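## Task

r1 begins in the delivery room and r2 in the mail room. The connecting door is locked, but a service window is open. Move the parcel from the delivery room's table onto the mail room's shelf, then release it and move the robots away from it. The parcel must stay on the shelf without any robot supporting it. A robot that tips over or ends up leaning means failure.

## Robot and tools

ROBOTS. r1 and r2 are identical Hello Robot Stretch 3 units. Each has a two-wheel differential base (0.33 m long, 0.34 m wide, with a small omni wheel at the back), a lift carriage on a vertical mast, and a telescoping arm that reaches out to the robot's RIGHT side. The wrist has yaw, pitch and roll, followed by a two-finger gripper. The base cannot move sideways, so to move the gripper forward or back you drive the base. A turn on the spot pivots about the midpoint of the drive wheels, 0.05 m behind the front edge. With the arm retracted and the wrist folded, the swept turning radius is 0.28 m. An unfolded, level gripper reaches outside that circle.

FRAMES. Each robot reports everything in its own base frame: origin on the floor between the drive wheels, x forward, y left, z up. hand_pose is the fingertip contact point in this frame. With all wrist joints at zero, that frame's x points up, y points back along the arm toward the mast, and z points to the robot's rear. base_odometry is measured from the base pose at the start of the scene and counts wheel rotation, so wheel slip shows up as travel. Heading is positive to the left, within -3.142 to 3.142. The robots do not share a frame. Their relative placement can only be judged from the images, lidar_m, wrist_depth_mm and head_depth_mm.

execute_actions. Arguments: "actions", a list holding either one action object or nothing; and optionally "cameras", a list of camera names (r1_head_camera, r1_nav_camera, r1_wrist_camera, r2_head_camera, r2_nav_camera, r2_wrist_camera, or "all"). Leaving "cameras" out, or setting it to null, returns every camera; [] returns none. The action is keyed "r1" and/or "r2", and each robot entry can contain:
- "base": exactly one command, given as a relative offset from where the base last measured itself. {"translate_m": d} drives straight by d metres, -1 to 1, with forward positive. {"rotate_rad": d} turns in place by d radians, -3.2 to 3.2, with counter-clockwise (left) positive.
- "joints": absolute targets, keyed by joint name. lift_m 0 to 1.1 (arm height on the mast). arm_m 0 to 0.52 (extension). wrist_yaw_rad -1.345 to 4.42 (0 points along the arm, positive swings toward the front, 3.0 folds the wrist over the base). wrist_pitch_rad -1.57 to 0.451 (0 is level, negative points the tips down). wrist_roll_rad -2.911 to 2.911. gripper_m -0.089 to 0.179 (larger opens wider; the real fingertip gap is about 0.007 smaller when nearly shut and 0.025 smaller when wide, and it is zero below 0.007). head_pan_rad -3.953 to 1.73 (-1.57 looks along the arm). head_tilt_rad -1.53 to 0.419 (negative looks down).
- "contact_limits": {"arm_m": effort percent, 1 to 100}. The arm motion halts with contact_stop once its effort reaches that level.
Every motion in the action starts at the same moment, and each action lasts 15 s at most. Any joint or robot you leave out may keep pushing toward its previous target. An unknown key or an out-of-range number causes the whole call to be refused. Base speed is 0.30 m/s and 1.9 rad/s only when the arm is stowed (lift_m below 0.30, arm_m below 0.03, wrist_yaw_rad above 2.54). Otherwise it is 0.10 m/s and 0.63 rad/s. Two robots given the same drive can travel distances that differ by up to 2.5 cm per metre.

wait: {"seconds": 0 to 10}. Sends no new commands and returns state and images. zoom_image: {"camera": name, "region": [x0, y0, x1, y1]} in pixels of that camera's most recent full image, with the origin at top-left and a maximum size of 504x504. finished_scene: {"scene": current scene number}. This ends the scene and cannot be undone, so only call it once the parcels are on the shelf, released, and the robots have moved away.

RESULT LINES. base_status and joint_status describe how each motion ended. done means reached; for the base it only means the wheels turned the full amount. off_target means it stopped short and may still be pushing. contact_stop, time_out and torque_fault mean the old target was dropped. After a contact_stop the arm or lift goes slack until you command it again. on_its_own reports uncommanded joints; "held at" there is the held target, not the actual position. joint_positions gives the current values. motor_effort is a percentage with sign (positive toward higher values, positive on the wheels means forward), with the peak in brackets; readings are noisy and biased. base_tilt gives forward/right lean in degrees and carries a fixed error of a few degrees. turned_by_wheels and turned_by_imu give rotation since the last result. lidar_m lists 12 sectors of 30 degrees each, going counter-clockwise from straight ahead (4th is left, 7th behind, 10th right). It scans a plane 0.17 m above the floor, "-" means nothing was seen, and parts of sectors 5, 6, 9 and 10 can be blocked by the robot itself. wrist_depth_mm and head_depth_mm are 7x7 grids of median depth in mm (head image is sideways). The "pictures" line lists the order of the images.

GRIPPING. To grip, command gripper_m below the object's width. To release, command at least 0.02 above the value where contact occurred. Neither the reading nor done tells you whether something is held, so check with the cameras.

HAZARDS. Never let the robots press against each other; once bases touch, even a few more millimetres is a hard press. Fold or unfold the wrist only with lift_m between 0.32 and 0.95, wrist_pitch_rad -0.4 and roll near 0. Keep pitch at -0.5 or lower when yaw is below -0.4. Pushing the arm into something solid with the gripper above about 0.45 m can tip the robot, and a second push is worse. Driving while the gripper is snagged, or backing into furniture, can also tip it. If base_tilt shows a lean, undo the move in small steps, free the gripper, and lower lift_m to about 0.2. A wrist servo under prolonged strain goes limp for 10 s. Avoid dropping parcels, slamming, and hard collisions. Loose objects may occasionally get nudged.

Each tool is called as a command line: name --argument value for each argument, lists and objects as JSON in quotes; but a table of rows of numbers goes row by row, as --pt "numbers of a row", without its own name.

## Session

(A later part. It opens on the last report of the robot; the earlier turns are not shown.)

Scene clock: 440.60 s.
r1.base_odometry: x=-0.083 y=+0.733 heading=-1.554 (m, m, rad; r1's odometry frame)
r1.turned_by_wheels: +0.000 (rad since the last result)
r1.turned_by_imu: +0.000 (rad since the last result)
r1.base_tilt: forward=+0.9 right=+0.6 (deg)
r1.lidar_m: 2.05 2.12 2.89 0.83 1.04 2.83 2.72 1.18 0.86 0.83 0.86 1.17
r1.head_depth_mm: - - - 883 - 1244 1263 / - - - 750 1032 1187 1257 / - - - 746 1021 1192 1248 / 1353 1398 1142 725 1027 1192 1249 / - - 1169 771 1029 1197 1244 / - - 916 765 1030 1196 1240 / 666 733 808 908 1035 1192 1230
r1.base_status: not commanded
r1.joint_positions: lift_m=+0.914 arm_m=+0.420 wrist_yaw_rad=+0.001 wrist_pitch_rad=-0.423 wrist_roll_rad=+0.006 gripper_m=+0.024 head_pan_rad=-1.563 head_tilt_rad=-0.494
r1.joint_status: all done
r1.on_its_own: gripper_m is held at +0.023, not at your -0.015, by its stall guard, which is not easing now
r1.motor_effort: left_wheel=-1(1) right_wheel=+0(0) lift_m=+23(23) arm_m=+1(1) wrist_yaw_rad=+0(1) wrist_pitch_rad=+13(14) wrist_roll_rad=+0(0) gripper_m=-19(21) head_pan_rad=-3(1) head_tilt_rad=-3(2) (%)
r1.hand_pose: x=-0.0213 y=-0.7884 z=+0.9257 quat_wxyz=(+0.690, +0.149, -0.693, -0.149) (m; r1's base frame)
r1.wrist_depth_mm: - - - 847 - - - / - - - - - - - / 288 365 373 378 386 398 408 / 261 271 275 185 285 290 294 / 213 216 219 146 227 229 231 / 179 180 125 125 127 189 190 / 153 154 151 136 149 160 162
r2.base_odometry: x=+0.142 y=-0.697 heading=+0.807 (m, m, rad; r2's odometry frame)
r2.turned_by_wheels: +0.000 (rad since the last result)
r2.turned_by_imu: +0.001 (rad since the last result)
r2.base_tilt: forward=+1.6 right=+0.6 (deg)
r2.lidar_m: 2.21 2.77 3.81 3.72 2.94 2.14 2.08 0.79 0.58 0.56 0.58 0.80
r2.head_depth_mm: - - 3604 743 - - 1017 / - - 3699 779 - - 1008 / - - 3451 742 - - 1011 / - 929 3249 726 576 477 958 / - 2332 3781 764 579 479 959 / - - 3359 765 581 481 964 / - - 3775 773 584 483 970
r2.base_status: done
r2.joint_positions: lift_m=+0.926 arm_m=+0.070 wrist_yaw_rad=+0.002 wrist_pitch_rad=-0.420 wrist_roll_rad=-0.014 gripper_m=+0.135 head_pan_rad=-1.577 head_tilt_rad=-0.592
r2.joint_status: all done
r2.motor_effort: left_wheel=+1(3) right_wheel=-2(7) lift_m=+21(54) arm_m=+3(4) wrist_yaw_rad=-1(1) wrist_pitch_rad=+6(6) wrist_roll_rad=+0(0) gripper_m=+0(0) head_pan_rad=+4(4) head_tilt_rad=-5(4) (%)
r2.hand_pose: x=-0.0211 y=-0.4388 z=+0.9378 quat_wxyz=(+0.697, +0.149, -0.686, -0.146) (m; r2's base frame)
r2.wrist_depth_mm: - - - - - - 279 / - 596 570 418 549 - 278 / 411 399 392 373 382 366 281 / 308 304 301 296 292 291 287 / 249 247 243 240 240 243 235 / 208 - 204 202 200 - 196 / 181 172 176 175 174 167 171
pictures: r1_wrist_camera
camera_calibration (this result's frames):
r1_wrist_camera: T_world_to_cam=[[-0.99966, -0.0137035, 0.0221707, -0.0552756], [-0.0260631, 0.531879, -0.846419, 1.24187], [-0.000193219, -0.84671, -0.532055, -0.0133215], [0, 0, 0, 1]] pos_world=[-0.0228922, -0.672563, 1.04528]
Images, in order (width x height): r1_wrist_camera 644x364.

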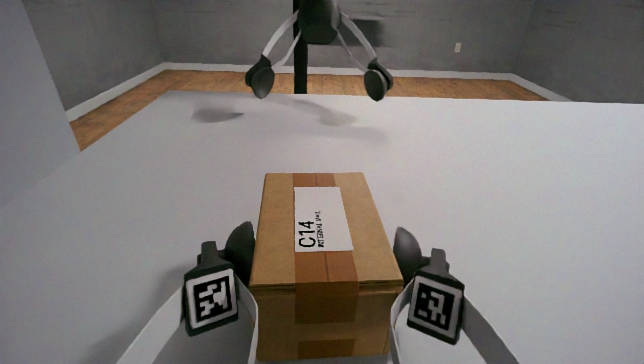

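execute_actions --actions '[{"r1": {"joints": {"gripper_m": 0.135}}, "r2": {"joints": {"lift_m": 0.915, "arm_m": 0.16}}}]' --cameras '["r1_wrist_camera", "r2_wrist_camera"]'

Scene clock: 447.33 s.
r1.base_odometry: x=-0.083 y=+0.733 heading=-1.554 (m, m, rad; r1's odometry frame)
r1.turned_by_wheels: +0.000 (rad since the last result)
r1.turned_by_imu: +0.000 (rad since the last result)
r1.base_tilt: forward=+0.8 right=+0.7 (deg)
r1.lidar_m: 2.05 2.12 2.90 0.83 1.05 2.83 2.72 1.18 0.86 0.83 0.86 1.17
r1.head_depth_mm: - - - 884 - 1247 1274 / - - - 750 1033 1189 1247 / - - - 746 1026 1191 1248 / 1352 1407 1068 740 1027 1191 1243 / - - 1175 770 1028 1191 1249 / - - 916 766 1036 1184 1240 / 665 729 808 904 1034 1199 1236
r1.base_status: not commanded
r1.joint_positions: lift_m=+0.914 arm_m=+0.420 wrist_yaw_rad=+0.001 wrist_pitch_rad=-0.422 wrist_roll_rad=+0.006 gripper_m=+0.135 head_pan_rad=-1.563 head_tilt_rad=-0.494
r1.joint_status: all done
r1.motor_effort: left_wheel=-1(0) right_wheel=+1(1) lift_m=+23(23) arm_m=+1(1) wrist_yaw_rad=-1(1) wrist_pitch_rad=+12(13) wrist_roll_rad=+0(0) gripper_m=+0(82) head_pan_rad=-3(3) head_tilt_rad=-4(3) (%)
r1.hand_pose: x=-0.0213 y=-0.7887 z=+0.9261 quat_wxyz=(+0.690, +0.148, -0.693, -0.148) (m; r1's base frame)
r1.wrist_depth_mm: - - - 415 - - - / - - - - - - - / 287 369 349 381 365 403 413 / 262 273 277 186 288 292 298 / 214 221 212 147 225 231 232 / 179 - 176 126 175 - 191 / - 150 151 136 155 152 163
r2.base_odometry: x=+0.142 y=-0.697 heading=+0.807 (m, m, rad; r2's odometry frame)
r2.turned_by_wheels: +0.000 (rad since the last result)
r2.turned_by_imu: +0.001 (rad since the last result)
r2.base_tilt: forward=+1.6 right=+0.7 (deg)
r2.lidar_m: 2.21 2.78 3.82 3.73 2.94 2.14 2.08 0.79 0.58 0.56 0.58 0.80
r2.head_depth_mm: - - 3708 - - 471 950 / - - 3668 - - 473 953 / - - 3509 779 - 473 954 / - 930 1761 758 557 477 962 / - 2320 3735 762 576 479 961 / - - 3374 766 581 481 963 / - - 3817 769 583 483 969
r2.base_status: not commanded
r2.joint_positions: lift_m=+0.916 arm_m=+0.160 wrist_yaw_rad=+0.002 wrist_pitch_rad=-0.420 wrist_roll_rad=-0.014 gripper_m=+0.135 head_pan_rad=-1.577 head_tilt_rad=-0.593
r2.joint_status: all done
r2.motor_effort: left_wheel=+0(0) right_wheel=-2(2) lift_m=+21(21) arm_m=+3(3) wrist_yaw_rad=-2(1) wrist_pitch_rad=+6(6) wrist_roll_rad=+0(0) gripper_m=-1(0) head_pan_rad=+4(4) head_tilt_rad=-4(4) (%)
r2.hand_pose: x=-0.0211 y=-0.5288 z=+0.9278 quat_wxyz=(+0.697, +0.149, -0.686, -0.146) (m; r2's base frame)
r2.wrist_depth_mm: - - - 406 - - - / - - - 474 502 - 282 / 383 375 352 289 355 352 281 / 288 286 282 277 275 269 260 / 233 231 228 226 223 229 218 / 194 - 190 189 188 - 185 / 173 161 165 164 162 157 160
pictures: r1_wrist_camera, r2_wrist_camera
camera_calibration (this result's frames):
r1_wrist_camera: T_world_to_cam=[[-0.99966, -0.0136651, 0.0221903, -0.0552747], [-0.0260597, 0.530445, -0.847319, 1.24201], [-0.000192029, -0.847609, -0.530621, -0.01534], [0, 0, 0, 1]] pos_world=[-0.0228924, -0.672576, 1.04547]
r2_wrist_camera: T_world_to_cam=[[-0.999649, 0.0262351, -0.003725, -0.00627884], [0.0175572, 0.55048, -0.834664, 1.10011], [-0.019847, -0.834436, -0.550747, 0.238112], [0, 0, 0, 1]] pos_world=[-0.0208656, -0.406733, 1.04934]
Images, in order (width x height): r1_wrist_camera 644x364, r2_wrist_camera 644x364.

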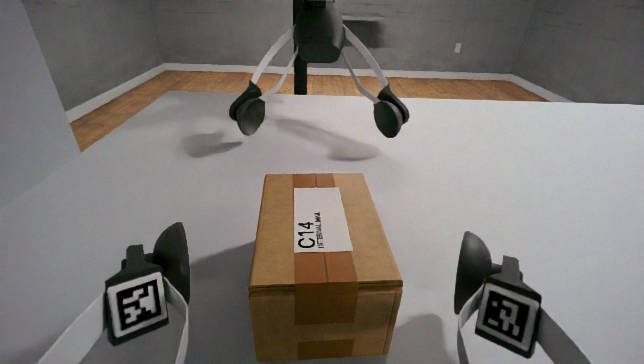

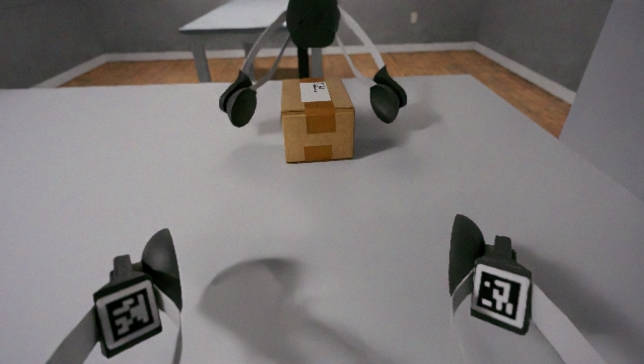

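execute_actions --actions '[{"r1": {"joints": {"arm_m": 0.2}}, "r2": {"joints": {"arm_m": 0.345}}}]' --cameras '["r1_wrist_camera", "r2_wrist_camera"]'

Scene clock: 456.10 s.
r1.base_odometry: x=-0.083 y=+0.733 heading=-1.554 (m, m, rad; r1's odometry frame)
r1.turned_by_wheels: +0.000 (rad since the last result)
r1.turned_by_imu: +0.000 (rad since the last result)
r1.base_tilt: forward=+0.8 right=+0.5 (deg)
r1.lidar_m: 2.05 2.12 2.90 0.82 1.04 2.83 2.72 1.18 0.86 0.83 0.86 1.17
r1.head_depth_mm: - - - 882 - 1243 1264 / - - 3961 901 - 1191 1261 / - - 3894 - - 1186 1247 / 1346 1395 918 799 1053 1191 1245 / - - 3794 787 1026 1194 1243 / - - 915 766 1031 1196 1239 / 666 731 809 908 1035 1191 1237
r1.base_status: not commanded
r1.joint_positions: lift_m=+0.914 arm_m=+0.200 wrist_yaw_rad=+0.001 wrist_pitch_rad=-0.421 wrist_roll_rad=+0.006 gripper_m=+0.135 head_pan_rad=-1.563 head_tilt_rad=-0.494
r1.joint_status: all done
r1.motor_effort: left_wheel=-1(1) right_wheel=+1(0) lift_m=+23(22) arm_m=-3(3) wrist_yaw_rad=+0(1) wrist_pitch_rad=+12(12) wrist_roll_rad=+0(0) gripper_m=+0(1) head_pan_rad=-2(3) head_tilt_rad=-3(3) (%)
r1.hand_pose: x=-0.0213 y=-0.5692 z=+0.9263 quat_wxyz=(+0.690, +0.148, -0.693, -0.148) (m; r1's base frame)
r1.wrist_depth_mm: 326 402 - 449 - - - / 359 410 569 547 623 659 678 / 389 369 373 325 378 405 412 / 286 273 278 284 288 294 299 / 216 223 221 225 228 231 233 / 208 - 207 209 209 - 210 / 587 619 597 600 601 637 600
r2.base_odometry: x=+0.142 y=-0.697 heading=+0.807 (m, m, rad; r2's odometry frame)
r2.turned_by_wheels: +0.000 (rad since the last result)
r2.turned_by_imu: +0.001 (rad since the last result)
r2.base_tilt: forward=+1.7 right=+0.6 (deg)
r2.lidar_m: 2.22 2.77 3.79 3.73 2.93 2.14 2.08 0.79 0.58 0.56 0.58 0.80
r2.head_depth_mm: - - 3881 - 549 472 946 / - - - 687 570 475 952 / - - 3937 687 572 475 955 / - 1082 3307 724 575 476 960 / - 2520 3723 761 578 479 960 / - - 3348 768 580 481 967 / - - 3840 771 584 482 974
r2.base_status: not commanded
r2.joint_positions: lift_m=+0.916 arm_m=+0.345 wrist_yaw_rad=+0.002 wrist_pitch_rad=-0.420 wrist_roll_rad=-0.014 gripper_m=+0.135 head_pan_rad=-1.577 head_tilt_rad=-0.593
r2.joint_status: all done
r2.motor_effort: left_wheel=+0(1) right_wheel=-2(2) lift_m=+21(21) arm_m=+3(4) wrist_yaw_rad=+0(1) wrist_pitch_rad=+6(6) wrist_roll_rad=+0(0) gripper_m=+0(1) head_pan_rad=+3(4) head_tilt_rad=-4(4) (%)
r2.hand_pose: x=-0.0211 y=-0.7138 z=+0.9278 quat_wxyz=(+0.697, +0.149, -0.686, -0.146) (m; r2's base frame)
r2.wrist_depth_mm: - - - 446 - - - / - - - - - - - / - - - - 353 347 - / 289 286 280 184 273 270 268 / 230 230 218 150 215 227 217 / 194 - 184 126 175 - 184 / 172 160 160 128 153 156 159
pictures: r1_wrist_camera, r2_wrist_camera
camera_calibration (this result's frames):
r1_wrist_camera: T_world_to_cam=[[-0.99966, -0.013645, 0.0222023, -0.0522804], [-0.0260594, 0.529659, -0.84781, 1.12581], [-0.000191269, -0.848101, -0.529835, 0.169743], [0, 0, 0, 1]] pos_world=[-0.0228923, -0.453047, 1.04557]
r2_wrist_camera: T_world_to_cam=[[-0.999646, 0.0263511, -0.00372536, -0.00136801], [0.017621, 0.550464, -0.834673, 1.20195], [-0.0199438, -0.834443, -0.550733, 0.0837182], [0, 0, 0, 1]] pos_world=[-0.0208775, -0.591737, 1.04934]
Images, in order (width x height): r1_wrist_camera 644x364, r2_wrist_camera 644x364.

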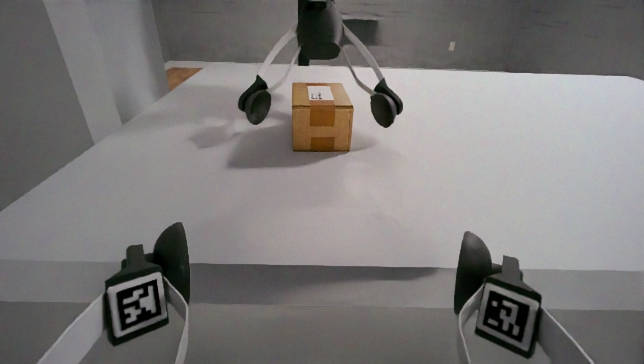

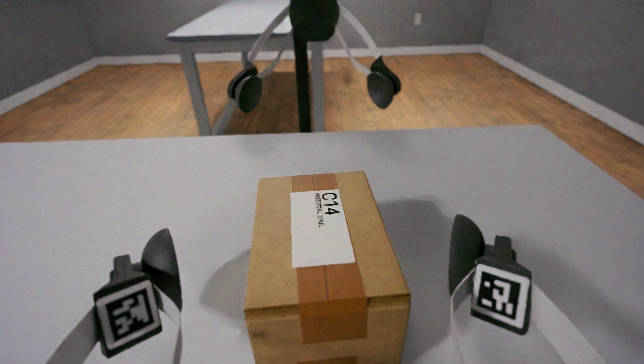

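execute_actions --actions '[{"r1": {"joints": {"arm_m": 0.13}}, "r2": {"joints": {"gripper_m": 0.015}}}]' --cameras '["r2_wrist_camera"]'

Scene clock: 473.50 s.
r1.base_odometry: x=-0.083 y=+0.733 heading=-1.554 (m, m, rad; r1's odometry frame)
r1.turned_by_wheels: +0.000 (rad since the last result)
r1.turned_by_imu: +0.000 (rad since the last result)
r1.base_tilt: forward=+0.7 right=+0.6 (deg)
r1.lidar_m: 2.05 2.12 2.90 0.83 1.04 2.83 2.72 1.18 0.86 0.83 0.86 1.17
r1.head_depth_mm: - - - 833 - - 1261 / - - 3961 832 - - 1259 / - - 3878 823 - 1259 1253 / 1359 1413 905 787 - 1249 1245 / - - 3769 773 1029 1191 1245 / - - 916 768 1034 1194 1232 / 669 729 808 904 1031 1190 1235
r1.base_status: not commanded
r1.joint_positions: lift_m=+0.914 arm_m=+0.130 wrist_yaw_rad=+0.001 wrist_pitch_rad=-0.421 wrist_roll_rad=+0.006 gripper_m=+0.135 head_pan_rad=-1.563 head_tilt_rad=-0.494
r1.joint_status: all done
r1.motor_effort: left_wheel=-1(0) right_wheel=+1(1) lift_m=+23(22) arm_m=-3(0) wrist_yaw_rad=+0(1) wrist_pitch_rad=+12(12) wrist_roll_rad=+0(0) gripper_m=+1(0) head_pan_rad=-2(2) head_tilt_rad=-3(3) (%)
r1.hand_pose: x=-0.0213 y=-0.4992 z=+0.9263 quat_wxyz=(+0.690, +0.148, -0.693, -0.148) (m; r1's base frame)
r1.wrist_depth_mm: 396 406 - - - - - / 425 431 585 425 624 652 682 / 461 373 378 371 397 407 417 / 286 275 278 284 289 295 301 / 555 272 274 277 276 277 277 / 617 - 624 633 632 - 634 / 693 727 714 709 705 760 720
r2.base_odometry: x=+0.142 y=-0.697 heading=+0.807 (m, m, rad; r2's odometry frame)
r2.turned_by_wheels: +0.000 (rad since the last result)
r2.turned_by_imu: +0.001 (rad since the last result)
r2.base_tilt: forward=+1.6 right=+0.7 (deg)
r2.lidar_m: 2.21 2.77 3.78 3.73 2.94 2.14 2.08 0.79 0.58 0.56 0.58 0.80
r2.head_depth_mm: - - 3884 - 548 472 948 / - - - 687 568 474 952 / - - - 689 573 476 959 / - 1148 3301 722 575 477 959 / - 2495 3754 760 579 480 963 / - - 3374 764 580 480 968 / - - 3785 771 582 482 971
r2.base_status: not commanded
r2.joint_positions: lift_m=+0.916 arm_m=+0.345 wrist_yaw_rad=+0.002 wrist_pitch_rad=-0.420 wrist_roll_rad=-0.014 gripper_m=+0.016 head_pan_rad=-1.577 head_tilt_rad=-0.593
r2.joint_status: all done
r2.motor_effort: left_wheel=+0(1) right_wheel=-2(2) lift_m=+21(21) arm_m=+3(3) wrist_yaw_rad=-1(1) wrist_pitch_rad=+6(6) wrist_roll_rad=+0(0) gripper_m=-21(94) head_pan_rad=+4(4) head_tilt_rad=-4(4) (%)
r2.hand_pose: x=-0.0211 y=-0.7138 z=+0.9278 quat_wxyz=(+0.697, +0.149, -0.686, -0.146) (m; r2's base frame)
r2.wrist_depth_mm: - - - - - - - / - - - - - - - / - - - - 356 349 - / 288 285 280 185 271 269 266 / 231 229 227 150 221 220 217 / 195 192 131 131 133 186 184 / 166 166 156 147 157 160 160
pictures: r2_wrist_camera
camera_calibration (this result's frames):
r2_wrist_camera: T_world_to_cam=[[-0.999646, 0.0263542, -0.00373004, -0.00136116], [0.0176223, 0.550283, -0.834792, 1.202], [-0.0199477, -0.834562, -0.550552, 0.0834583], [0, 0, 0, 1]] pos_world=[-0.0208778, -0.591751, 1.04936]
Images, in order (width x height): r2_wrist_camera 644x364.

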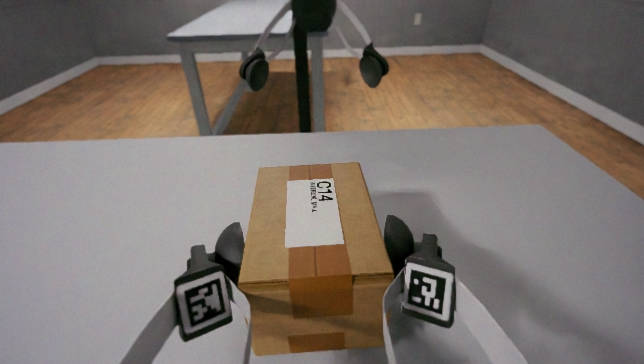

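execute_actions --actions '[{"r1": {"joints": {"arm_m": 0.09}}, "r2": {"joints": {"lift_m": 0.942}}}]' --cameras '["r2_wrist_camera"]'

Scene clock: 527.00 s.
r1.base_odometry: x=-0.083 y=+0.733 heading=-1.554 (m, m, rad; r1's odometry frame)
r1.turned_by_wheels: +0.000 (rad since the last result)
r1.turned_by_imu: +0.000 (rad since the last result)
r1.base_tilt: forward=+0.7 right=+0.6 (deg)
r1.lidar_m: 2.05 2.12 2.90 0.83 1.04 2.83 2.72 1.18 0.86 0.83 0.86 1.17
r1.head_depth_mm: - - - 794 - - 1211 / - - 3886 789 - - 1205 / - - 3872 784 - - 1193 / 1350 982 900 773 - - 1216 / - - 3770 771 1022 1193 1246 / - - 913 765 1027 1198 1244 / 667 729 808 905 1025 1191 1233
r1.base_status: not commanded
r1.joint_positions: lift_m=+0.914 arm_m=+0.090 wrist_yaw_rad=+0.001 wrist_pitch_rad=-0.421 wrist_roll_rad=+0.006 gripper_m=+0.135 head_pan_rad=-1.563 head_tilt_rad=-0.494
r1.joint_status: all done
r1.motor_effort: left_wheel=-1(1) right_wheel=+1(1) lift_m=+23(23) arm_m=-2(1) wrist_yaw_rad=-2(2) wrist_pitch_rad=+12(12) wrist_roll_rad=+0(0) gripper_m=+0(1) head_pan_rad=-2(4) head_tilt_rad=-3(3) (%)
r1.hand_pose: x=-0.0213 y=-0.4592 z=+0.9263 quat_wxyz=(+0.690, +0.148, -0.693, -0.148) (m; r1's base frame)
r1.wrist_depth_mm: 429 436 - - - - - / 464 470 581 432 629 656 678 / 501 372 378 387 396 407 418 / 539 300 300 301 307 308 309 / 606 602 608 605 614 617 609 / 686 - 682 696 669 - 682 / 752 791 771 769 777 829 797
r2.base_odometry: x=+0.142 y=-0.697 heading=+0.807 (m, m, rad; r2's odometry frame)
r2.turned_by_wheels: +0.000 (rad since the last result)
r2.turned_by_imu: +0.001 (rad since the last result)
r2.base_tilt: forward=+1.8 right=+0.5 (deg)
r2.lidar_m: 2.21 2.77 3.77 3.73 2.94 2.14 2.08 0.79 0.58 0.56 0.58 0.80
r2.head_depth_mm: - - - - 567 471 948 / - - - 716 569 474 949 / - - - 715 573 476 958 / - 1171 3495 722 575 477 961 / - 2507 3789 760 577 479 964 / - - 3355 766 581 481 965 / - - 3815 774 583 483 967
r2.base_status: not commanded
r2.joint_positions: lift_m=+0.941 arm_m=+0.345 wrist_yaw_rad=+0.002 wrist_pitch_rad=-0.426 wrist_roll_rad=-0.014 gripper_m=+0.019 head_pan_rad=-1.577 head_tilt_rad=-0.593
r2.joint_status: all done
r2.motor_effort: left_wheel=+0(0) right_wheel=-2(2) lift_m=+59(59) arm_m=+3(3) wrist_yaw_rad=-1(2) wrist_pitch_rad=+8(8) wrist_roll_rad=+0(0) gripper_m=-20(19) head_pan_rad=+4(4) head_tilt_rad=-3(4) (%)
r2.hand_pose: x=-0.0211 y=-0.7130 z=+0.9522 quat_wxyz=(+0.696, +0.151, -0.686, -0.148) (m; r2's base frame)
r2.wrist_depth_mm: - - - - - - - / - - - - - - - / - - - - - - - / 333 328 324 186 316 311 - / 267 264 263 150 257 255 252 / 224 223 131 131 134 215 214 / 193 192 181 146 183 186 185
pictures: r2_wrist_camera
camera_calibration (this result's frames):
r2_wrist_camera: T_world_to_cam=[[-0.999646, 0.0263764, -0.00356114, -0.00143676], [0.0176148, 0.555332, -0.831443, 1.22233], [-0.0199528, -0.831211, -0.555599, 0.10472], [0, 0, 0, 1]] pos_world=[-0.0208779, -0.591718, 1.07448]
Images, in order (width x height): r2_wrist_camera 644x364.

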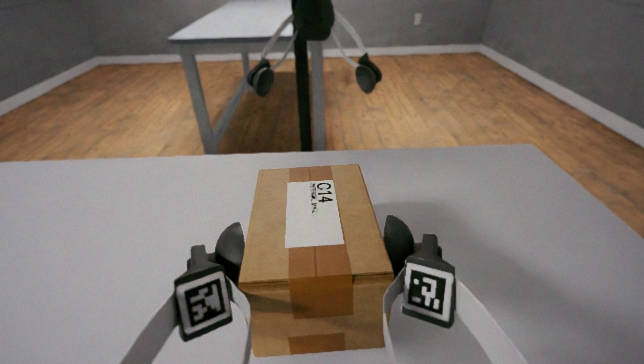

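execute_actions --actions '[{"r1": {"joints": {"arm_m": 0.0, "gripper_m": 0.03, "wrist_yaw_rad": 2.0, "head_pan_rad": 0.0, "head_tilt_rad": -0.3}}, "r2": {"base": {"rotate_rad": 1.48}, "joints": {"arm_m": 0.04, "wrist_yaw_rad": 2.0, "head_pan_rad": 0.0, "head_tilt_rad": -0.25}}}]' --cameras '["r2_head_camera", "r2_wrist_camera"]'

Scene clock: 535.77 s.
r1.base_odometry: x=-0.083 y=+0.733 heading=-1.554 (m, m, rad; r1's odometry frame)
r1.turned_by_wheels: +0.000 (rad since the last result)
r1.turned_by_imu: +0.000 (rad since the last result)
r1.base_tilt: forward=+0.7 right=+0.5 (deg)
r1.lidar_m: 2.05 2.12 2.90 0.83 1.04 2.82 2.72 1.18 0.86 0.83 0.86 1.17
r1.head_depth_mm: 1726 1851 1980 2055 2149 1814 1442 / 1728 1843 1957 2111 2229 1806 1428 / 1733 1825 1962 2101 2227 1811 1414 / 1729 1822 1969 2111 2199 1773 1425 / 1719 1817 1958 2106 2204 1777 1410 / 1728 1827 1953 2103 2208 1772 1416 / 1710 1829 1952 2085 2216 1770 1403
r1.base_status: not commanded
r1.joint_positions: lift_m=+0.914 arm_m=+0.000 wrist_yaw_rad=+1.998 wrist_pitch_rad=-0.421 wrist_roll_rad=+0.006 gripper_m=+0.030 head_pan_rad=-0.007 head_tilt_rad=-0.310
r1.joint_status: all done
r1.motor_effort: left_wheel=+0(0) right_wheel=+0(1) lift_m=+23(22) arm_m=-3(3) wrist_yaw_rad=+3(1) wrist_pitch_rad=+12(12) wrist_roll_rad=+0(0) gripper_m=+0(79) head_pan_rad=+2(30) head_tilt_rad=+4(22) (%)
r1.hand_pose: x=+0.1826 y=-0.0525 z=+0.9263 quat_wxyz=(+0.498, +0.663, -0.251, +0.500) (m; r1's base frame)
r1.wrist_depth_mm: - - - - - - - / - - - - - - - / - - - - - - - / - - - - - - - / - - - - - - - / - - - - - - - / - - - - - - -
r2.base_odometry: x=+0.142 y=-0.697 heading=+2.287 (m, m, rad; r2's odometry frame)
r2.turned_by_wheels: +1.480 (rad since the last result)
r2.turned_by_imu: +1.496 (rad since the last result)
r2.base_tilt: forward=+1.7 right=+0.7 (deg)
r2.lidar_m: 3.71 3.22 2.20 2.08 0.87 0.60 0.56 0.57 0.74 1.69 2.72 3.49
r2.head_depth_mm: 3392 3668 3838 3998 3295 2221 1687 / 3392 3693 3804 - 3286 2227 1694 / 3392 3627 3797 3945 3344 2249 1695 / 3335 3638 3809 - 3345 2252 1702 / 3268 3589 3774 3915 3374 2254 1704 / 3313 3582 3739 3863 3395 2273 1714 / 3249 3548 3701 3865 3398 2296 1713
r2.base_status: done
r2.joint_positions: lift_m=+0.941 arm_m=+0.040 wrist_yaw_rad=+1.998 wrist_pitch_rad=-0.426 wrist_roll_rad=-0.014 gripper_m=+0.019 head_pan_rad=-0.007 head_tilt_rad=-0.260
r2.joint_status: all done
r2.motor_effort: left_wheel=-2(6) right_wheel=+2(8) lift_m=+59(59) arm_m=-4(3) wrist_yaw_rad=+2(6) wrist_pitch_rad=+8(8) wrist_roll_rad=+0(0) gripper_m=-19(19) head_pan_rad=+4(42) head_tilt_rad=+7(34) (%)
r2.hand_pose: x=+0.1820 y=-0.0929 z=+0.9522 quat_wxyz=(+0.502, +0.658, -0.244, +0.505) (m; r2's base frame)
r2.wrist_depth_mm: - - - - - - - / - - - - - - - / - - - - - - - / - - - 186 - - - / - - - 150 - - - / - - 131 131 134 - - / - - - 146 - - -
pictures: r2_head_camera (sideways: a quarter turn clockwise sets it upright), r2_wrist_camera
camera_calibration (this result's frames):
r2_head_camera: T_world_to_cam=[[-0.199596, 0.0109254, -0.979817, 1.29447], [-0.0271131, 0.999493, 0.016668, -0.0178192], [0.979503, 0.0298928, -0.199199, 0.209187], [0, 0, 0, 1]] pos_world=[0.0529874, -0.00258561, 1.31031]
r2_wrist_camera: T_world_to_cam=[[0.388547, -0.921422, -0.00354959, -0.155395], [-0.513105, -0.213164, -0.831435, 0.899567], [0.765346, 0.324873, -0.555611, 0.588715], [0, 0, 0, 1]] pos_world=[0.071381, -0.142686, 1.07448]
Images, in order (width x height): r2_head_camera 896x504, r2_wrist_camera 644x364.

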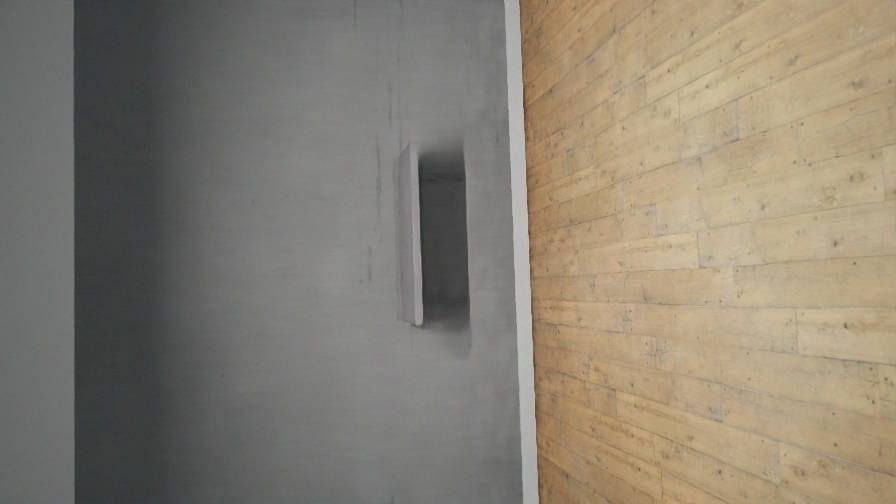

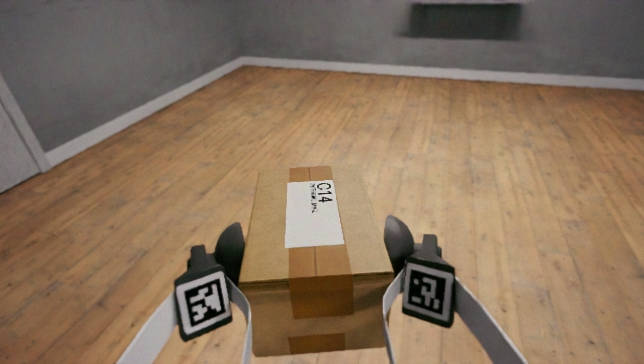

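execute_actions --actions '[{"r1": {"joints": {"wrist_yaw_rad": 2.65, "lift_m": 0.29}}, "r2": {"base": {"translate_m": 0.64}, "joints": {"arm_m": 0.0, "wrist_yaw_rad": 2.65, "lift_m": 0.29}}}]' --cameras '["r2_wrist_camera"]'

Scene clock: 546.43 s.
r1.base_odometry: x=-0.083 y=+0.733 heading=-1.554 (m, m, rad; r1's odometry frame)
r1.turned_by_wheels: +0.000 (rad since the last result)
r1.turned_by_imu: +0.000 (rad since the last result)
r1.base_tilt: forward=+0.9 right=+0.7 (deg)
r1.lidar_m: 2.04 2.12 2.90 0.83 1.04 2.83 2.72 1.18 0.86 0.83 0.86 1.17
r1.head_depth_mm: 1732 1838 1977 2064 2147 1813 1441 / 1726 1828 1963 2116 2217 1811 1421 / 1726 1830 1969 2092 2244 1811 1419 / 1716 1837 1960 2091 2213 1774 1414 / 1728 1817 1964 2094 2196 1760 1412 / 1718 1822 1941 2106 2202 1758 1402 / 1714 1817 1941 2100 2214 1761 1411
r1.base_status: not commanded
r1.joint_positions: lift_m=+0.290 arm_m=+0.000 wrist_yaw_rad=+2.648 wrist_pitch_rad=-0.420 wrist_roll_rad=+0.006 gripper_m=+0.030 head_pan_rad=-0.007 head_tilt_rad=-0.310
r1.joint_status: all done
r1.motor_effort: left_wheel=+0(0) right_wheel=+1(1) lift_m=+23(23) arm_m=-2(2) wrist_yaw_rad=+3(3) wrist_pitch_rad=+11(12) wrist_roll_rad=+0(0) gripper_m=+1(0) head_pan_rad=+3(2) head_tilt_rad=+5(3) (%)
r1.hand_pose: x=+0.0849 y=+0.0522 z=+0.3025 quat_wxyz=(+0.312, +0.708, -0.027, +0.633) (m; r1's base frame)
r1.wrist_depth_mm: - - - - - - - / - - - - - - - / - 961 - - - - - / 769 780 788 800 820 837 850 / 616 620 639 662 652 657 663 / 520 516 531 519 543 550 545 / - 457 440 451 440 460 466
r2.base_odometry: x=-0.278 y=-0.215 heading=+2.287 (m, m, rad; r2's odometry frame)
r2.turned_by_wheels: +0.000 (rad since the last result)
r2.turned_by_imu: +0.007 (rad since the last result)
r2.base_tilt: forward=+1.7 right=+0.5 (deg)
r2.lidar_m: 3.08 3.16 2.27 2.11 1.82 1.27 1.20 1.23 1.59 2.62 2.66 3.29
r2.head_depth_mm: 2912 3072 3155 3320 3327 2236 1690 / 2912 3034 3165 3299 3316 2213 1698 / 2894 3005 3127 3307 3311 2258 1698 / 2892 2999 3107 3178 3360 2266 1700 / 2836 3022 3067 3210 3332 2262 1707 / 2818 2944 3069 3181 3245 2275 1712 / 2849 2929 3031 3161 3282 2269 1723
r2.base_status: done
r2.joint_positions: lift_m=+0.291 arm_m=+0.000 wrist_yaw_rad=+2.648 wrist_pitch_rad=-0.427 wrist_roll_rad=-0.014 gripper_m=+0.019 head_pan_rad=-0.007 head_tilt_rad=-0.259
r2.joint_status: all done
r2.motor_effort: left_wheel=-2(7) right_wheel=+2(10) lift_m=+22(57) arm_m=-3(4) wrist_yaw_rad=+2(4) wrist_pitch_rad=+8(8) wrist_roll_rad=+0(0) gripper_m=-20(19) head_pan_rad=+4(4) head_tilt_rad=+6(7) (%)
r2.hand_pose: x=+0.0846 y=+0.0513 z=+0.3013 quat_wxyz=(+0.315, +0.702, -0.021, +0.639) (m; r2's base frame)
r2.wrist_depth_mm: - - - - - - - / - - - - - - - / - - - - 992 - 975 / 814 801 802 186 774 762 757 / 653 648 646 150 626 618 621 / 553 547 131 132 134 527 519 / - 483 146 146 447 459 456
pictures: r2_wrist_camera
camera_calibration (this result's frames):
r2_wrist_camera: T_world_to_cam=[[0.866762, -0.498709, -0.00352592, -0.0492172], [-0.279962, -0.480701, -0.830992, 0.332951], [0.412729, 0.72126, -0.556273, 0.264465], [0, 0, 0, 1]] pos_world=[0.0267207, -0.0552432, 0.42362]
Images, in order (width x height): r2_wrist_camera 644x364.

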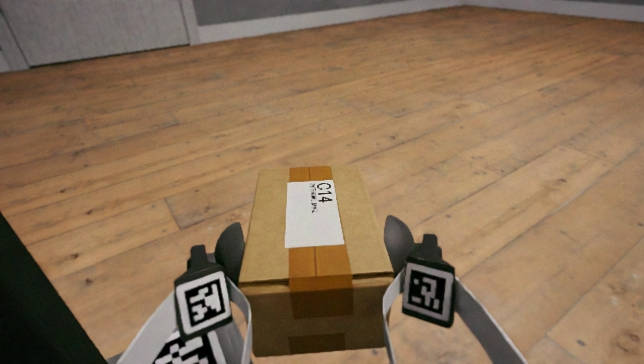

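execute_actions --actions '[{"r2": {"base": {"translate_m": 1.0}}}]' --cameras '[]'

execute_actions --actions '[{"r2": {"base": {"translate_m": 1.0}, "joints": {"head_tilt_rad": -0.6}}}]' --cameras '["r2_head_camera", "r2_wrist_camera"]'

Scene clock: 557.87 s.
r1.base_odometry: x=-0.083 y=+0.733 heading=-1.554 (m, m, rad; r1's odometry frame)
r1.turned_by_wheels: +0.000 (rad since the last result)
r1.turned_by_imu: +0.000 (rad since the last result)
r1.base_tilt: forward=+0.8 right=+0.7 (deg)
r1.lidar_m: 2.05 2.13 2.89 0.83 1.04 2.82 2.72 1.18 0.86 0.83 0.86 1.17
r1.head_depth_mm: 1721 1853 1963 2056 2116 1818 1443 / 1716 1828 1970 2095 2231 1809 1435 / 1715 1833 1956 2120 2203 1795 1429 / 1726 1824 1950 2101 2234 1785 1415 / 1732 1813 1956 2080 2223 1777 1421 / 1717 1816 1942 2092 2221 1757 1412 / 1709 1813 1943 2092 2212 1763 1400
r1.base_status: not commanded
r1.joint_positions: lift_m=+0.290 arm_m=+0.000 wrist_yaw_rad=+2.648 wrist_pitch_rad=-0.420 wrist_roll_rad=+0.006 gripper_m=+0.030 head_pan_rad=-0.007 head_tilt_rad=-0.310
r1.joint_status: not commanded
r1.motor_effort: left_wheel=-1(0) right_wheel=+1(0) lift_m=+22(22) arm_m=-2(2) wrist_yaw_rad=+2(2) wrist_pitch_rad=+11(12) wrist_roll_rad=+0(0) gripper_m=+0(1) head_pan_rad=+1(3) head_tilt_rad=+3(4) (%)
r1.hand_pose: x=+0.0849 y=+0.0522 z=+0.3025 quat_wxyz=(+0.312, +0.708, -0.027, +0.633) (m; r1's base frame)
r1.wrist_depth_mm: - - - - - - - / - - - - - - - / - 972 - - - - - / 761 783 791 806 832 831 846 / 619 624 635 663 642 652 676 / 523 518 525 518 553 546 548 / - 457 442 453 442 457 467
r2.base_odometry: x=-0.935 y=+0.540 heading=+2.287 (m, m, rad; r2's odometry frame)
r2.turned_by_wheels: +0.000 (rad since the last result)
r2.turned_by_imu: +0.010 (rad since the last result)
r2.base_tilt: forward=+1.7 right=+0.5 (deg)
r2.lidar_m: 2.10 2.15 2.33 2.20 2.23 2.32 2.20 2.24 2.70 2.55 2.60 2.23
r2.head_depth_mm: 1930 2011 2100 2202 2312 2236 1683 / 1924 2011 2086 2146 2286 2236 1686 / 1924 2004 2073 2157 2276 2254 1692 / 1906 1983 2074 2134 2254 2261 1696 / 1905 1986 2053 2121 2230 2244 1704 / 1903 1975 2040 2112 2239 2301 1711 / 1903 1964 2033 2120 2214 2272 1716
r2.base_status: done
r2.joint_positions: lift_m=+0.291 arm_m=+0.000 wrist_yaw_rad=+2.648 wrist_pitch_rad=-0.427 wrist_roll_rad=-0.014 gripper_m=+0.019 head_pan_rad=-0.007 head_tilt_rad=-0.259
r2.joint_status: not commanded
r2.motor_effort: left_wheel=-2(7) right_wheel=+2(10) lift_m=+22(22) arm_m=-3(3) wrist_yaw_rad=+2(2) wrist_pitch_rad=+8(8) wrist_roll_rad=+0(0) gripper_m=-20(19) head_pan_rad=+3(3) head_tilt_rad=+7(5) (%)
r2.hand_pose: x=+0.0846 y=+0.0513 z=+0.3013 quat_wxyz=(+0.315, +0.702, -0.021, +0.639) (m; r2's base frame)
r2.wrist_depth_mm: - - - - - - - / - - - - - - - / - - - - 991 996 971 / 809 820 797 186 775 754 759 / 654 649 635 150 633 618 611 / 562 547 131 131 134 520 522 / - 488 146 146 442 454 448
pictures: none
No camera images: the call's "cameras" was empty. Leave "cameras" out to get every camera's image.

Scene clock: 562.97 s.
r1.base_odometry: x=-0.083 y=+0.733 heading=-1.554 (m, m, rad; r1's odometry frame)
r1.turned_by_wheels: +0.000 (rad since the last result)
r1.turned_by_imu: +0.000 (rad since the last result)
r1.base_tilt: forward=+0.8 right=+0.6 (deg)
r1.lidar_m: 2.05 2.13 2.90 0.83 1.04 2.82 2.72 1.18 0.86 0.83 0.86 1.17
r1.head_depth_mm: 1735 1838 1956 2102 2120 1808 1431 / 1733 1854 1965 2103 2222 1790 1432 / 1729 1842 1962 2117 2239 1791 1438 / 1717 1834 1961 2108 2205 1778 1413 / 1735 1821 1972 2081 2206 1762 1414 / 1715 1818 1948 2078 2207 1770 1402 / 1719 1819 1957 2072 2193 1770 1399
r1.base_status: not commanded
r1.joint_positions: lift_m=+0.290 arm_m=+0.000 wrist_yaw_rad=+2.648 wrist_pitch_rad=-0.420 wrist_roll_rad=+0.006 gripper_m=+0.030 head_pan_rad=-0.007 head_tilt_rad=-0.310
r1.joint_status: not commanded
r1.motor_effort: left_wheel=-1(1) right_wheel=+0(0) lift_m=+23(22) arm_m=-2(3) wrist_yaw_rad=+3(2) wrist_pitch_rad=+11(11) wrist_roll_rad=+0(0) gripper_m=+1(1) head_pan_rad=+2(3) head_tilt_rad=+5(5) (%)
r1.hand_pose: x=+0.0849 y=+0.0522 z=+0.3025 quat_wxyz=(+0.312, +0.708, -0.027, +0.633) (m; r1's base frame)
r1.wrist_depth_mm: - - - - - - - / - - - - - - - / - 991 - - - - - / 764 776 789 798 827 833 848 / 625 621 632 668 649 658 657 / 521 516 529 518 550 544 548 / - 455 442 451 441 461 467
r2.base_odometry: x=-1.591 y=+1.294 heading=+2.287 (m, m, rad; r2's odometry frame)
r2.turned_by_wheels: +0.000 (rad since the last result)
r2.turned_by_imu: +0.009 (rad since the last result)
r2.base_tilt: forward=+1.6 right=+0.6 (deg)
r2.lidar_m: 1.11 1.13 1.49 2.27 2.32 3.01 3.18 3.28 2.62 2.49 1.67 1.17
r2.head_depth_mm: 941 1039 1151 1007 1478 1518 1277 / 942 1031 1137 1014 858 1531 1282 / 934 1023 1138 1020 861 1530 1281 / 927 1019 1130 1025 867 1540 1289 / 928 1018 1126 1032 872 1538 1293 / 923 1010 1118 1038 877 1539 1291 / 918 1007 1109 1042 850 1521 1303
r2.base_status: done
r2.joint_positions: lift_m=+0.291 arm_m=+0.000 wrist_yaw_rad=+2.648 wrist_pitch_rad=-0.427 wrist_roll_rad=-0.014 gripper_m=+0.019 head_pan_rad=-0.007 head_tilt_rad=-0.593
r2.joint_status: all done
r2.motor_effort: left_wheel=-2(7) right_wheel=+1(8) lift_m=+22(22) arm_m=-3(3) wrist_yaw_rad=+1(2) wrist_pitch_rad=+8(8) wrist_roll_rad=+0(0) gripper_m=-19(20) head_pan_rad=+5(4) head_tilt_rad=-3(33) (%)
r2.hand_pose: x=+0.0846 y=+0.0513 z=+0.3013 quat_wxyz=(+0.315, +0.702, -0.021, +0.639) (m; r2's base frame)
r2.wrist_depth_mm: - - - - - - 875 / - - - - - - 911 / - - - - 986 997 909 / 813 799 802 185 772 753 765 / 662 648 643 150 628 624 614 / 553 539 131 131 133 525 519 / - 480 147 146 445 454 450
pictures: r2_head_camera (sideways: a quarter turn clockwise sets it upright), r2_wrist_camera
camera_calibration (this result's frames):
r2_head_camera: T_world_to_cam=[[-0.508852, 0.0129835, -0.860756, 1.14095], [-0.020009, 0.999438, 0.026904, -0.0311792], [0.860622, 0.030913, -0.508306, 0.612181], [0, 0, 0, 1]] pos_world=[0.0530923, -0.00257615, 1.29409]
r2_wrist_camera: T_world_to_cam=[[0.86689, -0.498486, -0.00352564, -0.0491821], [-0.279838, -0.480773, -0.830992, 0.332943], [0.412543, 0.721366, -0.556273, 0.264476], [0, 0, 0, 1]] pos_world=[0.0266976, -0.0552308, 0.42362]
Images, in order (width x height): r2_head_camera 896x504, r2_wrist_camera 644x364.

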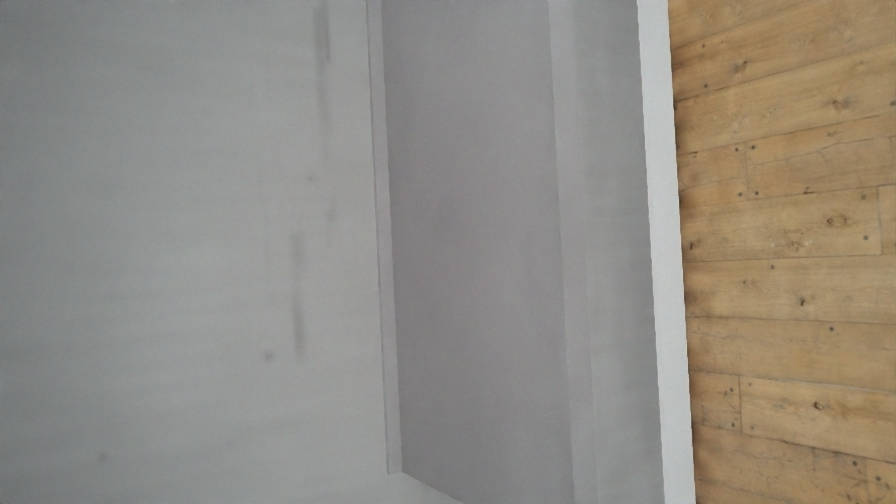

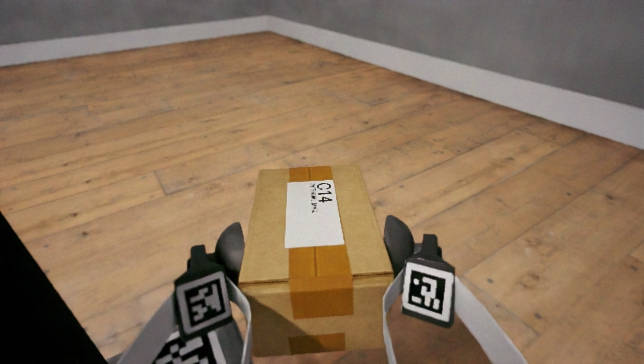

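execute_actions --actions '[{"r2": {"base": {"rotate_rad": 1.612}, "joints": {"lift_m": 0.80, "wrist_yaw_rad": 0.0, "arm_m": 0.19, "head_pan_rad": -1.57, "head_tilt_rad": -0.7}}}]' --cameras '["r2_head_camera", "r2_wrist_camera"]'

Scene clock: 578.93 s.
r1.base_odometry: x=-0.083 y=+0.733 heading=-1.554 (m, m, rad; r1's odometry frame)
r1.turned_by_wheels: +0.000 (rad since the last result)
r1.turned_by_imu: +0.000 (rad since the last result)
r1.base_tilt: forward=+0.9 right=+0.6 (deg)
r1.lidar_m: 2.05 2.12 2.90 0.83 1.04 2.83 2.72 1.18 0.86 0.83 0.86 1.17
r1.head_depth_mm: 1731 1832 1971 2087 2120 1809 1445 / 1734 1824 1970 2103 2226 1817 1431 / 1724 1844 1960 2123 2213 1804 1419 / 1723 1824 1954 2110 2223 1789 1411 / 1735 1824 1949 2102 2233 1773 1409 / 1723 1813 1939 2113 2209 1775 1405 / 1730 1813 1944 2100 2201 1758 1406
r1.base_status: not commanded
r1.joint_positions: lift_m=+0.290 arm_m=+0.000 wrist_yaw_rad=+2.648 wrist_pitch_rad=-0.420 wrist_roll_rad=+0.006 gripper_m=+0.030 head_pan_rad=-0.007 head_tilt_rad=-0.310
r1.joint_status: not commanded
r1.motor_effort: left_wheel=+0(0) right_wheel=+1(0) lift_m=+22(22) arm_m=-3(2) wrist_yaw_rad=+3(3) wrist_pitch_rad=+11(11) wrist_roll_rad=+0(0) gripper_m=+0(0) head_pan_rad=+3(3) head_tilt_rad=+5(4) (%)
r1.hand_pose: x=+0.0849 y=+0.0522 z=+0.3025 quat_wxyz=(+0.312, +0.708, -0.027, +0.633) (m; r1's base frame)
r1.wrist_depth_mm: - - - - - - - / - - - - - - - / - 975 - - - - - / 764 773 790 808 812 824 846 / 610 619 632 657 649 652 661 / 521 520 526 524 547 542 548 / - 451 446 455 442 459 466
r2.base_odometry: x=-1.591 y=+1.294 heading=-2.385 (m, m, rad; r2's odometry frame)
r2.turned_by_wheels: +1.612 (rad since the last result)
r2.turned_by_imu: +1.628 (rad since the last result)
r2.base_tilt: forward=+1.7 right=+0.6 (deg)
r2.lidar_m: 2.26 2.35 3.15 3.19 3.30 2.59 2.49 1.59 1.15 1.11 1.15 1.55
r2.head_depth_mm: 939 1043 1117 893 - - 1203 / 939 1046 1118 900 - 1386 1218 / 939 1046 1122 907 - 1393 1221 / 942 1048 1124 894 1595 1431 1223 / 939 1055 1133 882 1585 1435 1228 / 943 1055 1138 891 1606 1443 1232 / 945 1057 1166 894 1612 1448 1233
r2.base_status: done
r2.joint_positions: lift_m=+0.799 arm_m=+0.190 wrist_yaw_rad=+0.003 wrist_pitch_rad=-0.427 wrist_roll_rad=-0.014 gripper_m=+0.019 head_pan_rad=-1.563 head_tilt_rad=-0.692
r2.joint_status: all done
r2.motor_effort: left_wheel=-1(9) right_wheel=+2(8) lift_m=+59(63) arm_m=+3(2) wrist_yaw_rad=-1(2) wrist_pitch_rad=+8(8) wrist_roll_rad=+0(0) gripper_m=-20(18) head_pan_rad=-3(41) head_tilt_rad=-4(17) (%)
r2.hand_pose: x=-0.0209 y=-0.5579 z=+0.8100 quat_wxyz=(+0.696, +0.152, -0.686, -0.148) (m; r2's base frame)
r2.wrist_depth_mm: 616 615 625 628 638 649 656 / 659 600 594 582 567 550 537 / 427 420 416 405 398 393 384 / 325 316 317 186 306 305 300 / 282 281 277 149 281 298 977 / - 999 131 132 134 - - / - - 996 146 985 - -
pictures: r2_head_camera (sideways: a quarter turn clockwise sets it upright), r2_wrist_camera
camera_calibration (this result's frames):
r2_head_camera: T_world_to_cam=[[0.00494609, 0.591011, -0.806648, 1.06726], [0.999063, 0.0317721, 0.0294045, -0.0406474], [0.0430073, -0.806037, -0.5903, 0.723846], [0, 0, 0, 1]] pos_world=[0.00419983, -0.0460261, 1.28939]
r2_wrist_camera: T_world_to_cam=[[-0.99967, 0.0254357, -0.00352233, -0.006382], [0.0170794, 0.556194, -0.830877, 1.01794], [-0.0191748, -0.830663, -0.556445, 0.155645], [0, 0, 0, 1]] pos_world=[-0.0207813, -0.436723, 0.932372]
Images, in order (width x height): r2_head_camera 896x504, r2_wrist_camera 644x364.

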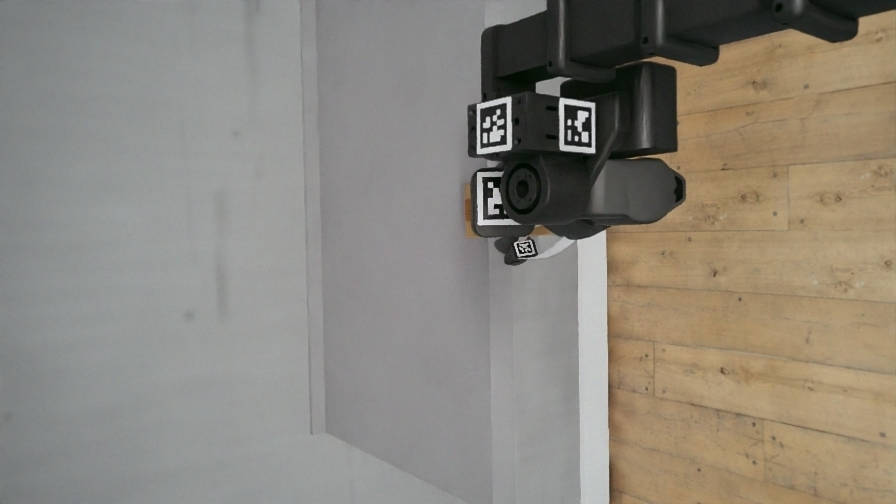

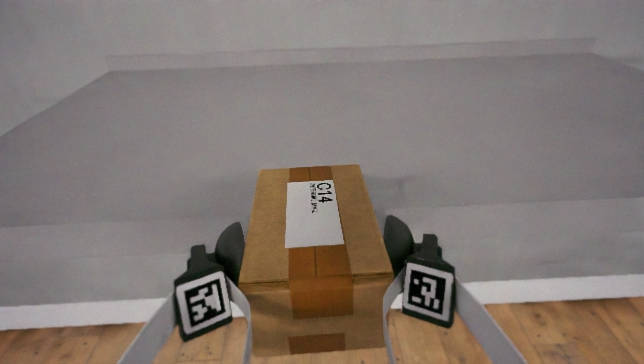

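execute_actions --actions '[{"r2": {"joints": {"arm_m": 0.45}}}]' --cameras '["r2_wrist_camera"]'

Scene clock: 592.03 s.
r1.base_odometry: x=-0.083 y=+0.733 heading=-1.554 (m, m, rad; r1's odometry frame)
r1.turned_by_wheels: +0.000 (rad since the last result)
r1.turned_by_imu: +0.000 (rad since the last result)
r1.base_tilt: forward=+0.8 right=+0.5 (deg)
r1.lidar_m: 2.04 2.12 2.90 0.83 1.04 2.83 2.72 1.18 0.86 0.83 0.86 1.17
r1.head_depth_mm: 1726 1845 1953 2073 2125 1806 1443 / 1727 1827 1978 2105 2242 1798 1434 / 1724 1831 1954 2112 2229 1791 1428 / 1716 1829 1940 2106 2220 1770 1418 / 1710 1825 1962 2088 2217 1780 1408 / 1707 1833 1950 2089 2217 1769 1404 / 1709 1827 1967 2097 2196 1762 1406
r1.base_status: not commanded
r1.joint_positions: lift_m=+0.290 arm_m=+0.000 wrist_yaw_rad=+2.648 wrist_pitch_rad=-0.420 wrist_roll_rad=+0.006 gripper_m=+0.030 head_pan_rad=-0.007 head_tilt_rad=-0.310
r1.joint_status: not commanded
r1.motor_effort: left_wheel=+0(1) right_wheel=+0(0) lift_m=+22(22) arm_m=-2(2) wrist_yaw_rad=+3(2) wrist_pitch_rad=+11(11) wrist_roll_rad=+0(0) gripper_m=+0(1) head_pan_rad=+3(2) head_tilt_rad=+3(5) (%)
r1.hand_pose: x=+0.0849 y=+0.0522 z=+0.3025 quat_wxyz=(+0.312, +0.708, -0.027, +0.633) (m; r1's base frame)
r1.wrist_depth_mm: - - - - - - - / - - - - - - - / - 983 - - - - - / 755 771 786 803 815 837 853 / 621 616 638 657 649 655 670 / 521 521 530 520 539 537 549 / - 453 442 453 444 462 464
r2.base_odometry: x=-1.591 y=+1.294 heading=-2.385 (m, m, rad; r2's odometry frame)
r2.turned_by_wheels: +0.000 (rad since the last result)
r2.turned_by_imu: +0.001 (rad since the last result)
r2.base_tilt: forward=+1.7 right=+0.7 (deg)
r2.lidar_m: 2.26 2.34 3.15 3.18 3.30 2.58 2.49 1.59 1.15 1.11 1.14 1.55
r2.head_depth_mm: 937 1042 1121 891 - - 1183 / 940 1045 1130 836 1576 1424 1217 / 943 1047 1137 830 1584 1428 1216 / 942 1047 1125 861 1582 1430 1226 / 939 1047 1126 881 1600 1437 1231 / 944 1052 1140 886 1601 1442 1225 / 942 1051 1175 892 1602 1449 1235
r2.base_status: not commanded
r2.joint_positions: lift_m=+0.799 arm_m=+0.450 wrist_yaw_rad=+0.002 wrist_pitch_rad=-0.427 wrist_roll_rad=-0.014 gripper_m=+0.019 head_pan_rad=-1.563 head_tilt_rad=-0.692
r2.joint_status: all done
r2.motor_effort: left_wheel=-2(2) right_wheel=+1(2) lift_m=+59(59) arm_m=+3(3) wrist_yaw_rad=-2(1) wrist_pitch_rad=+8(8) wrist_roll_rad=+0(0) gripper_m=-18(20) head_pan_rad=-3(3) head_tilt_rad=-5(5) (%)
r2.hand_pose: x=-0.0211 y=-0.8179 z=+0.8100 quat_wxyz=(+0.696, +0.152, -0.686, -0.149) (m; r2's base frame)
r2.wrist_depth_mm: 371 375 380 386 389 387 396 / 400 411 412 419 423 425 429 / 415 416 408 405 397 391 385 / 323 316 314 186 306 301 300 / 263 259 257 150 250 247 245 / 218 218 131 132 134 210 207 / 188 188 176 146 178 181 180
pictures: r2_wrist_camera
camera_calibration (this result's frames):
r2_wrist_camera: T_world_to_cam=[[-0.999646, 0.0263717, -0.00352227, 0.000787789], [0.0176002, 0.556179, -0.830876, 1.16254], [-0.0199526, -0.830644, -0.556446, -0.0603129], [0, 0, 0, 1]] pos_world=[-0.0208769, -0.696702, 0.932372]
Images, in order (width x height): r2_wrist_camera 644x364.

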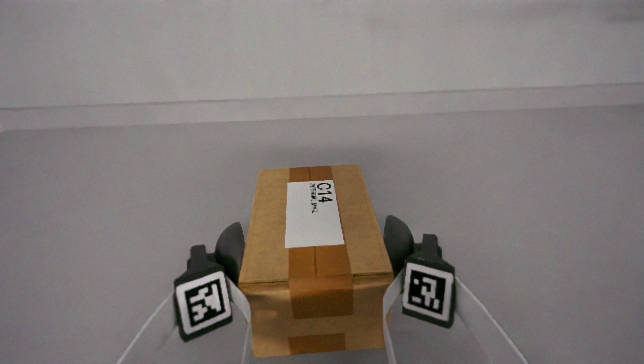

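execute_actions --actions '[{"r2": {"joints": {"lift_m": 0.778}}}]' --cameras '["r2_wrist_camera"]'

Scene clock: 599.07 s.
r1.base_odometry: x=-0.083 y=+0.733 heading=-1.554 (m, m, rad; r1's odometry frame)
r1.turned_by_wheels: +0.000 (rad since the last result)
r1.turned_by_imu: +0.000 (rad since the last result)
r1.base_tilt: forward=+0.8 right=+0.6 (deg)
r1.lidar_m: 2.05 2.12 2.90 0.83 1.04 2.82 2.72 1.18 0.86 0.83 0.86 1.17
r1.head_depth_mm: 1733 1838 1975 2066 2148 1824 1444 / 1729 1839 1961 2089 2219 1829 1445 / 1720 1847 1954 2100 2218 1811 1424 / 1715 1830 1966 2116 2228 1797 1424 / 1718 1817 1964 2099 2224 1777 1410 / 1703 1829 1944 2097 2241 1770 1407 / 1710 1824 1954 2088 2218 1759 1395
r1.base_status: not commanded
r1.joint_positions: lift_m=+0.290 arm_m=+0.000 wrist_yaw_rad=+2.648 wrist_pitch_rad=-0.420 wrist_roll_rad=+0.006 gripper_m=+0.030 head_pan_rad=-0.007 head_tilt_rad=-0.310
r1.joint_status: not commanded
r1.motor_effort: left_wheel=+0(1) right_wheel=+1(0) lift_m=+22(22) arm_m=-2(3) wrist_yaw_rad=+3(3) wrist_pitch_rad=+11(11) wrist_roll_rad=+0(0) gripper_m=+0(1) head_pan_rad=+3(2) head_tilt_rad=+5(4) (%)
r1.hand_pose: x=+0.0849 y=+0.0522 z=+0.3025 quat_wxyz=(+0.312, +0.708, -0.027, +0.633) (m; r1's base frame)
r1.wrist_depth_mm: - - - - - - - / - - - - - - - / - 975 - - - - - / 763 782 790 804 816 821 836 / 616 625 632 660 650 655 665 / 523 516 534 525 543 541 551 / - 454 443 449 443 461 467
r2.base_odometry: x=-1.591 y=+1.294 heading=-2.385 (m, m, rad; r2's odometry frame)
r2.turned_by_wheels: +0.000 (rad since the last result)
r2.turned_by_imu: +0.001 (rad since the last result)
r2.base_tilt: forward=+1.6 right=+0.5 (deg)
r2.lidar_m: 2.26 2.34 3.14 3.17 3.29 2.58 2.48 1.59 1.15 1.11 1.14 1.54
r2.head_depth_mm: 941 1045 1113 880 - - 1191 / 939 1046 1144 825 1574 1426 1216 / 941 1051 1145 826 1576 1427 1225 / 940 1050 1124 850 1581 1436 1222 / 945 1053 1132 883 1593 1452 1230 / 942 1050 1142 886 1598 1440 1234 / 943 1053 1170 892 1609 1451 1241
r2.base_status: not commanded
r2.joint_positions: lift_m=+0.779 arm_m=+0.450 wrist_yaw_rad=+0.002 wrist_pitch_rad=-0.423 wrist_roll_rad=-0.014 gripper_m=+0.019 head_pan_rad=-1.563 head_tilt_rad=-0.692
r2.joint_status: all done
r2.motor_effort: left_wheel=-2(2) right_wheel=+1(1) lift_m=+21(57) arm_m=+4(3) wrist_yaw_rad=-1(1) wrist_pitch_rad=+7(8) wrist_roll_rad=+0(0) gripper_m=-19(18) head_pan_rad=-4(3) head_tilt_rad=-5(4) (%)
r2.hand_pose: x=-0.0211 y=-0.8185 z=+0.7903 quat_wxyz=(+0.697, +0.150, -0.686, -0.147) (m; r2's base frame)
r2.wrist_depth_mm: 375 377 378 384 387 392 400 / 397 409 404 410 415 416 418 / 378 370 365 359 353 345 340 / 287 282 279 184 272 270 265 / 231 229 227 149 221 220 218 / 194 192 131 132 134 185 184 / 166 166 156 147 157 160 160
pictures: r2_wrist_camera
camera_calibration (this result's frames):
r2_wrist_camera: T_world_to_cam=[[-0.999646, 0.0263583, -0.00364859, 0.000822641], [0.0176091, 0.552475, -0.833343, 1.14537], [-0.0199498, -0.833112, -0.552744, -0.0767204], [0, 0, 0, 1]] pos_world=[-0.0208771, -0.696727, 0.912083]
Images, in order (width x height): r2_wrist_camera 644x364.

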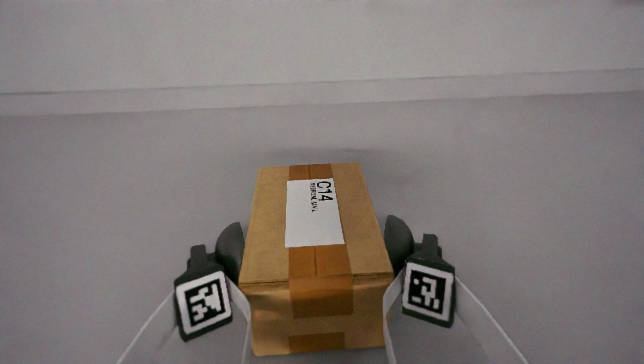

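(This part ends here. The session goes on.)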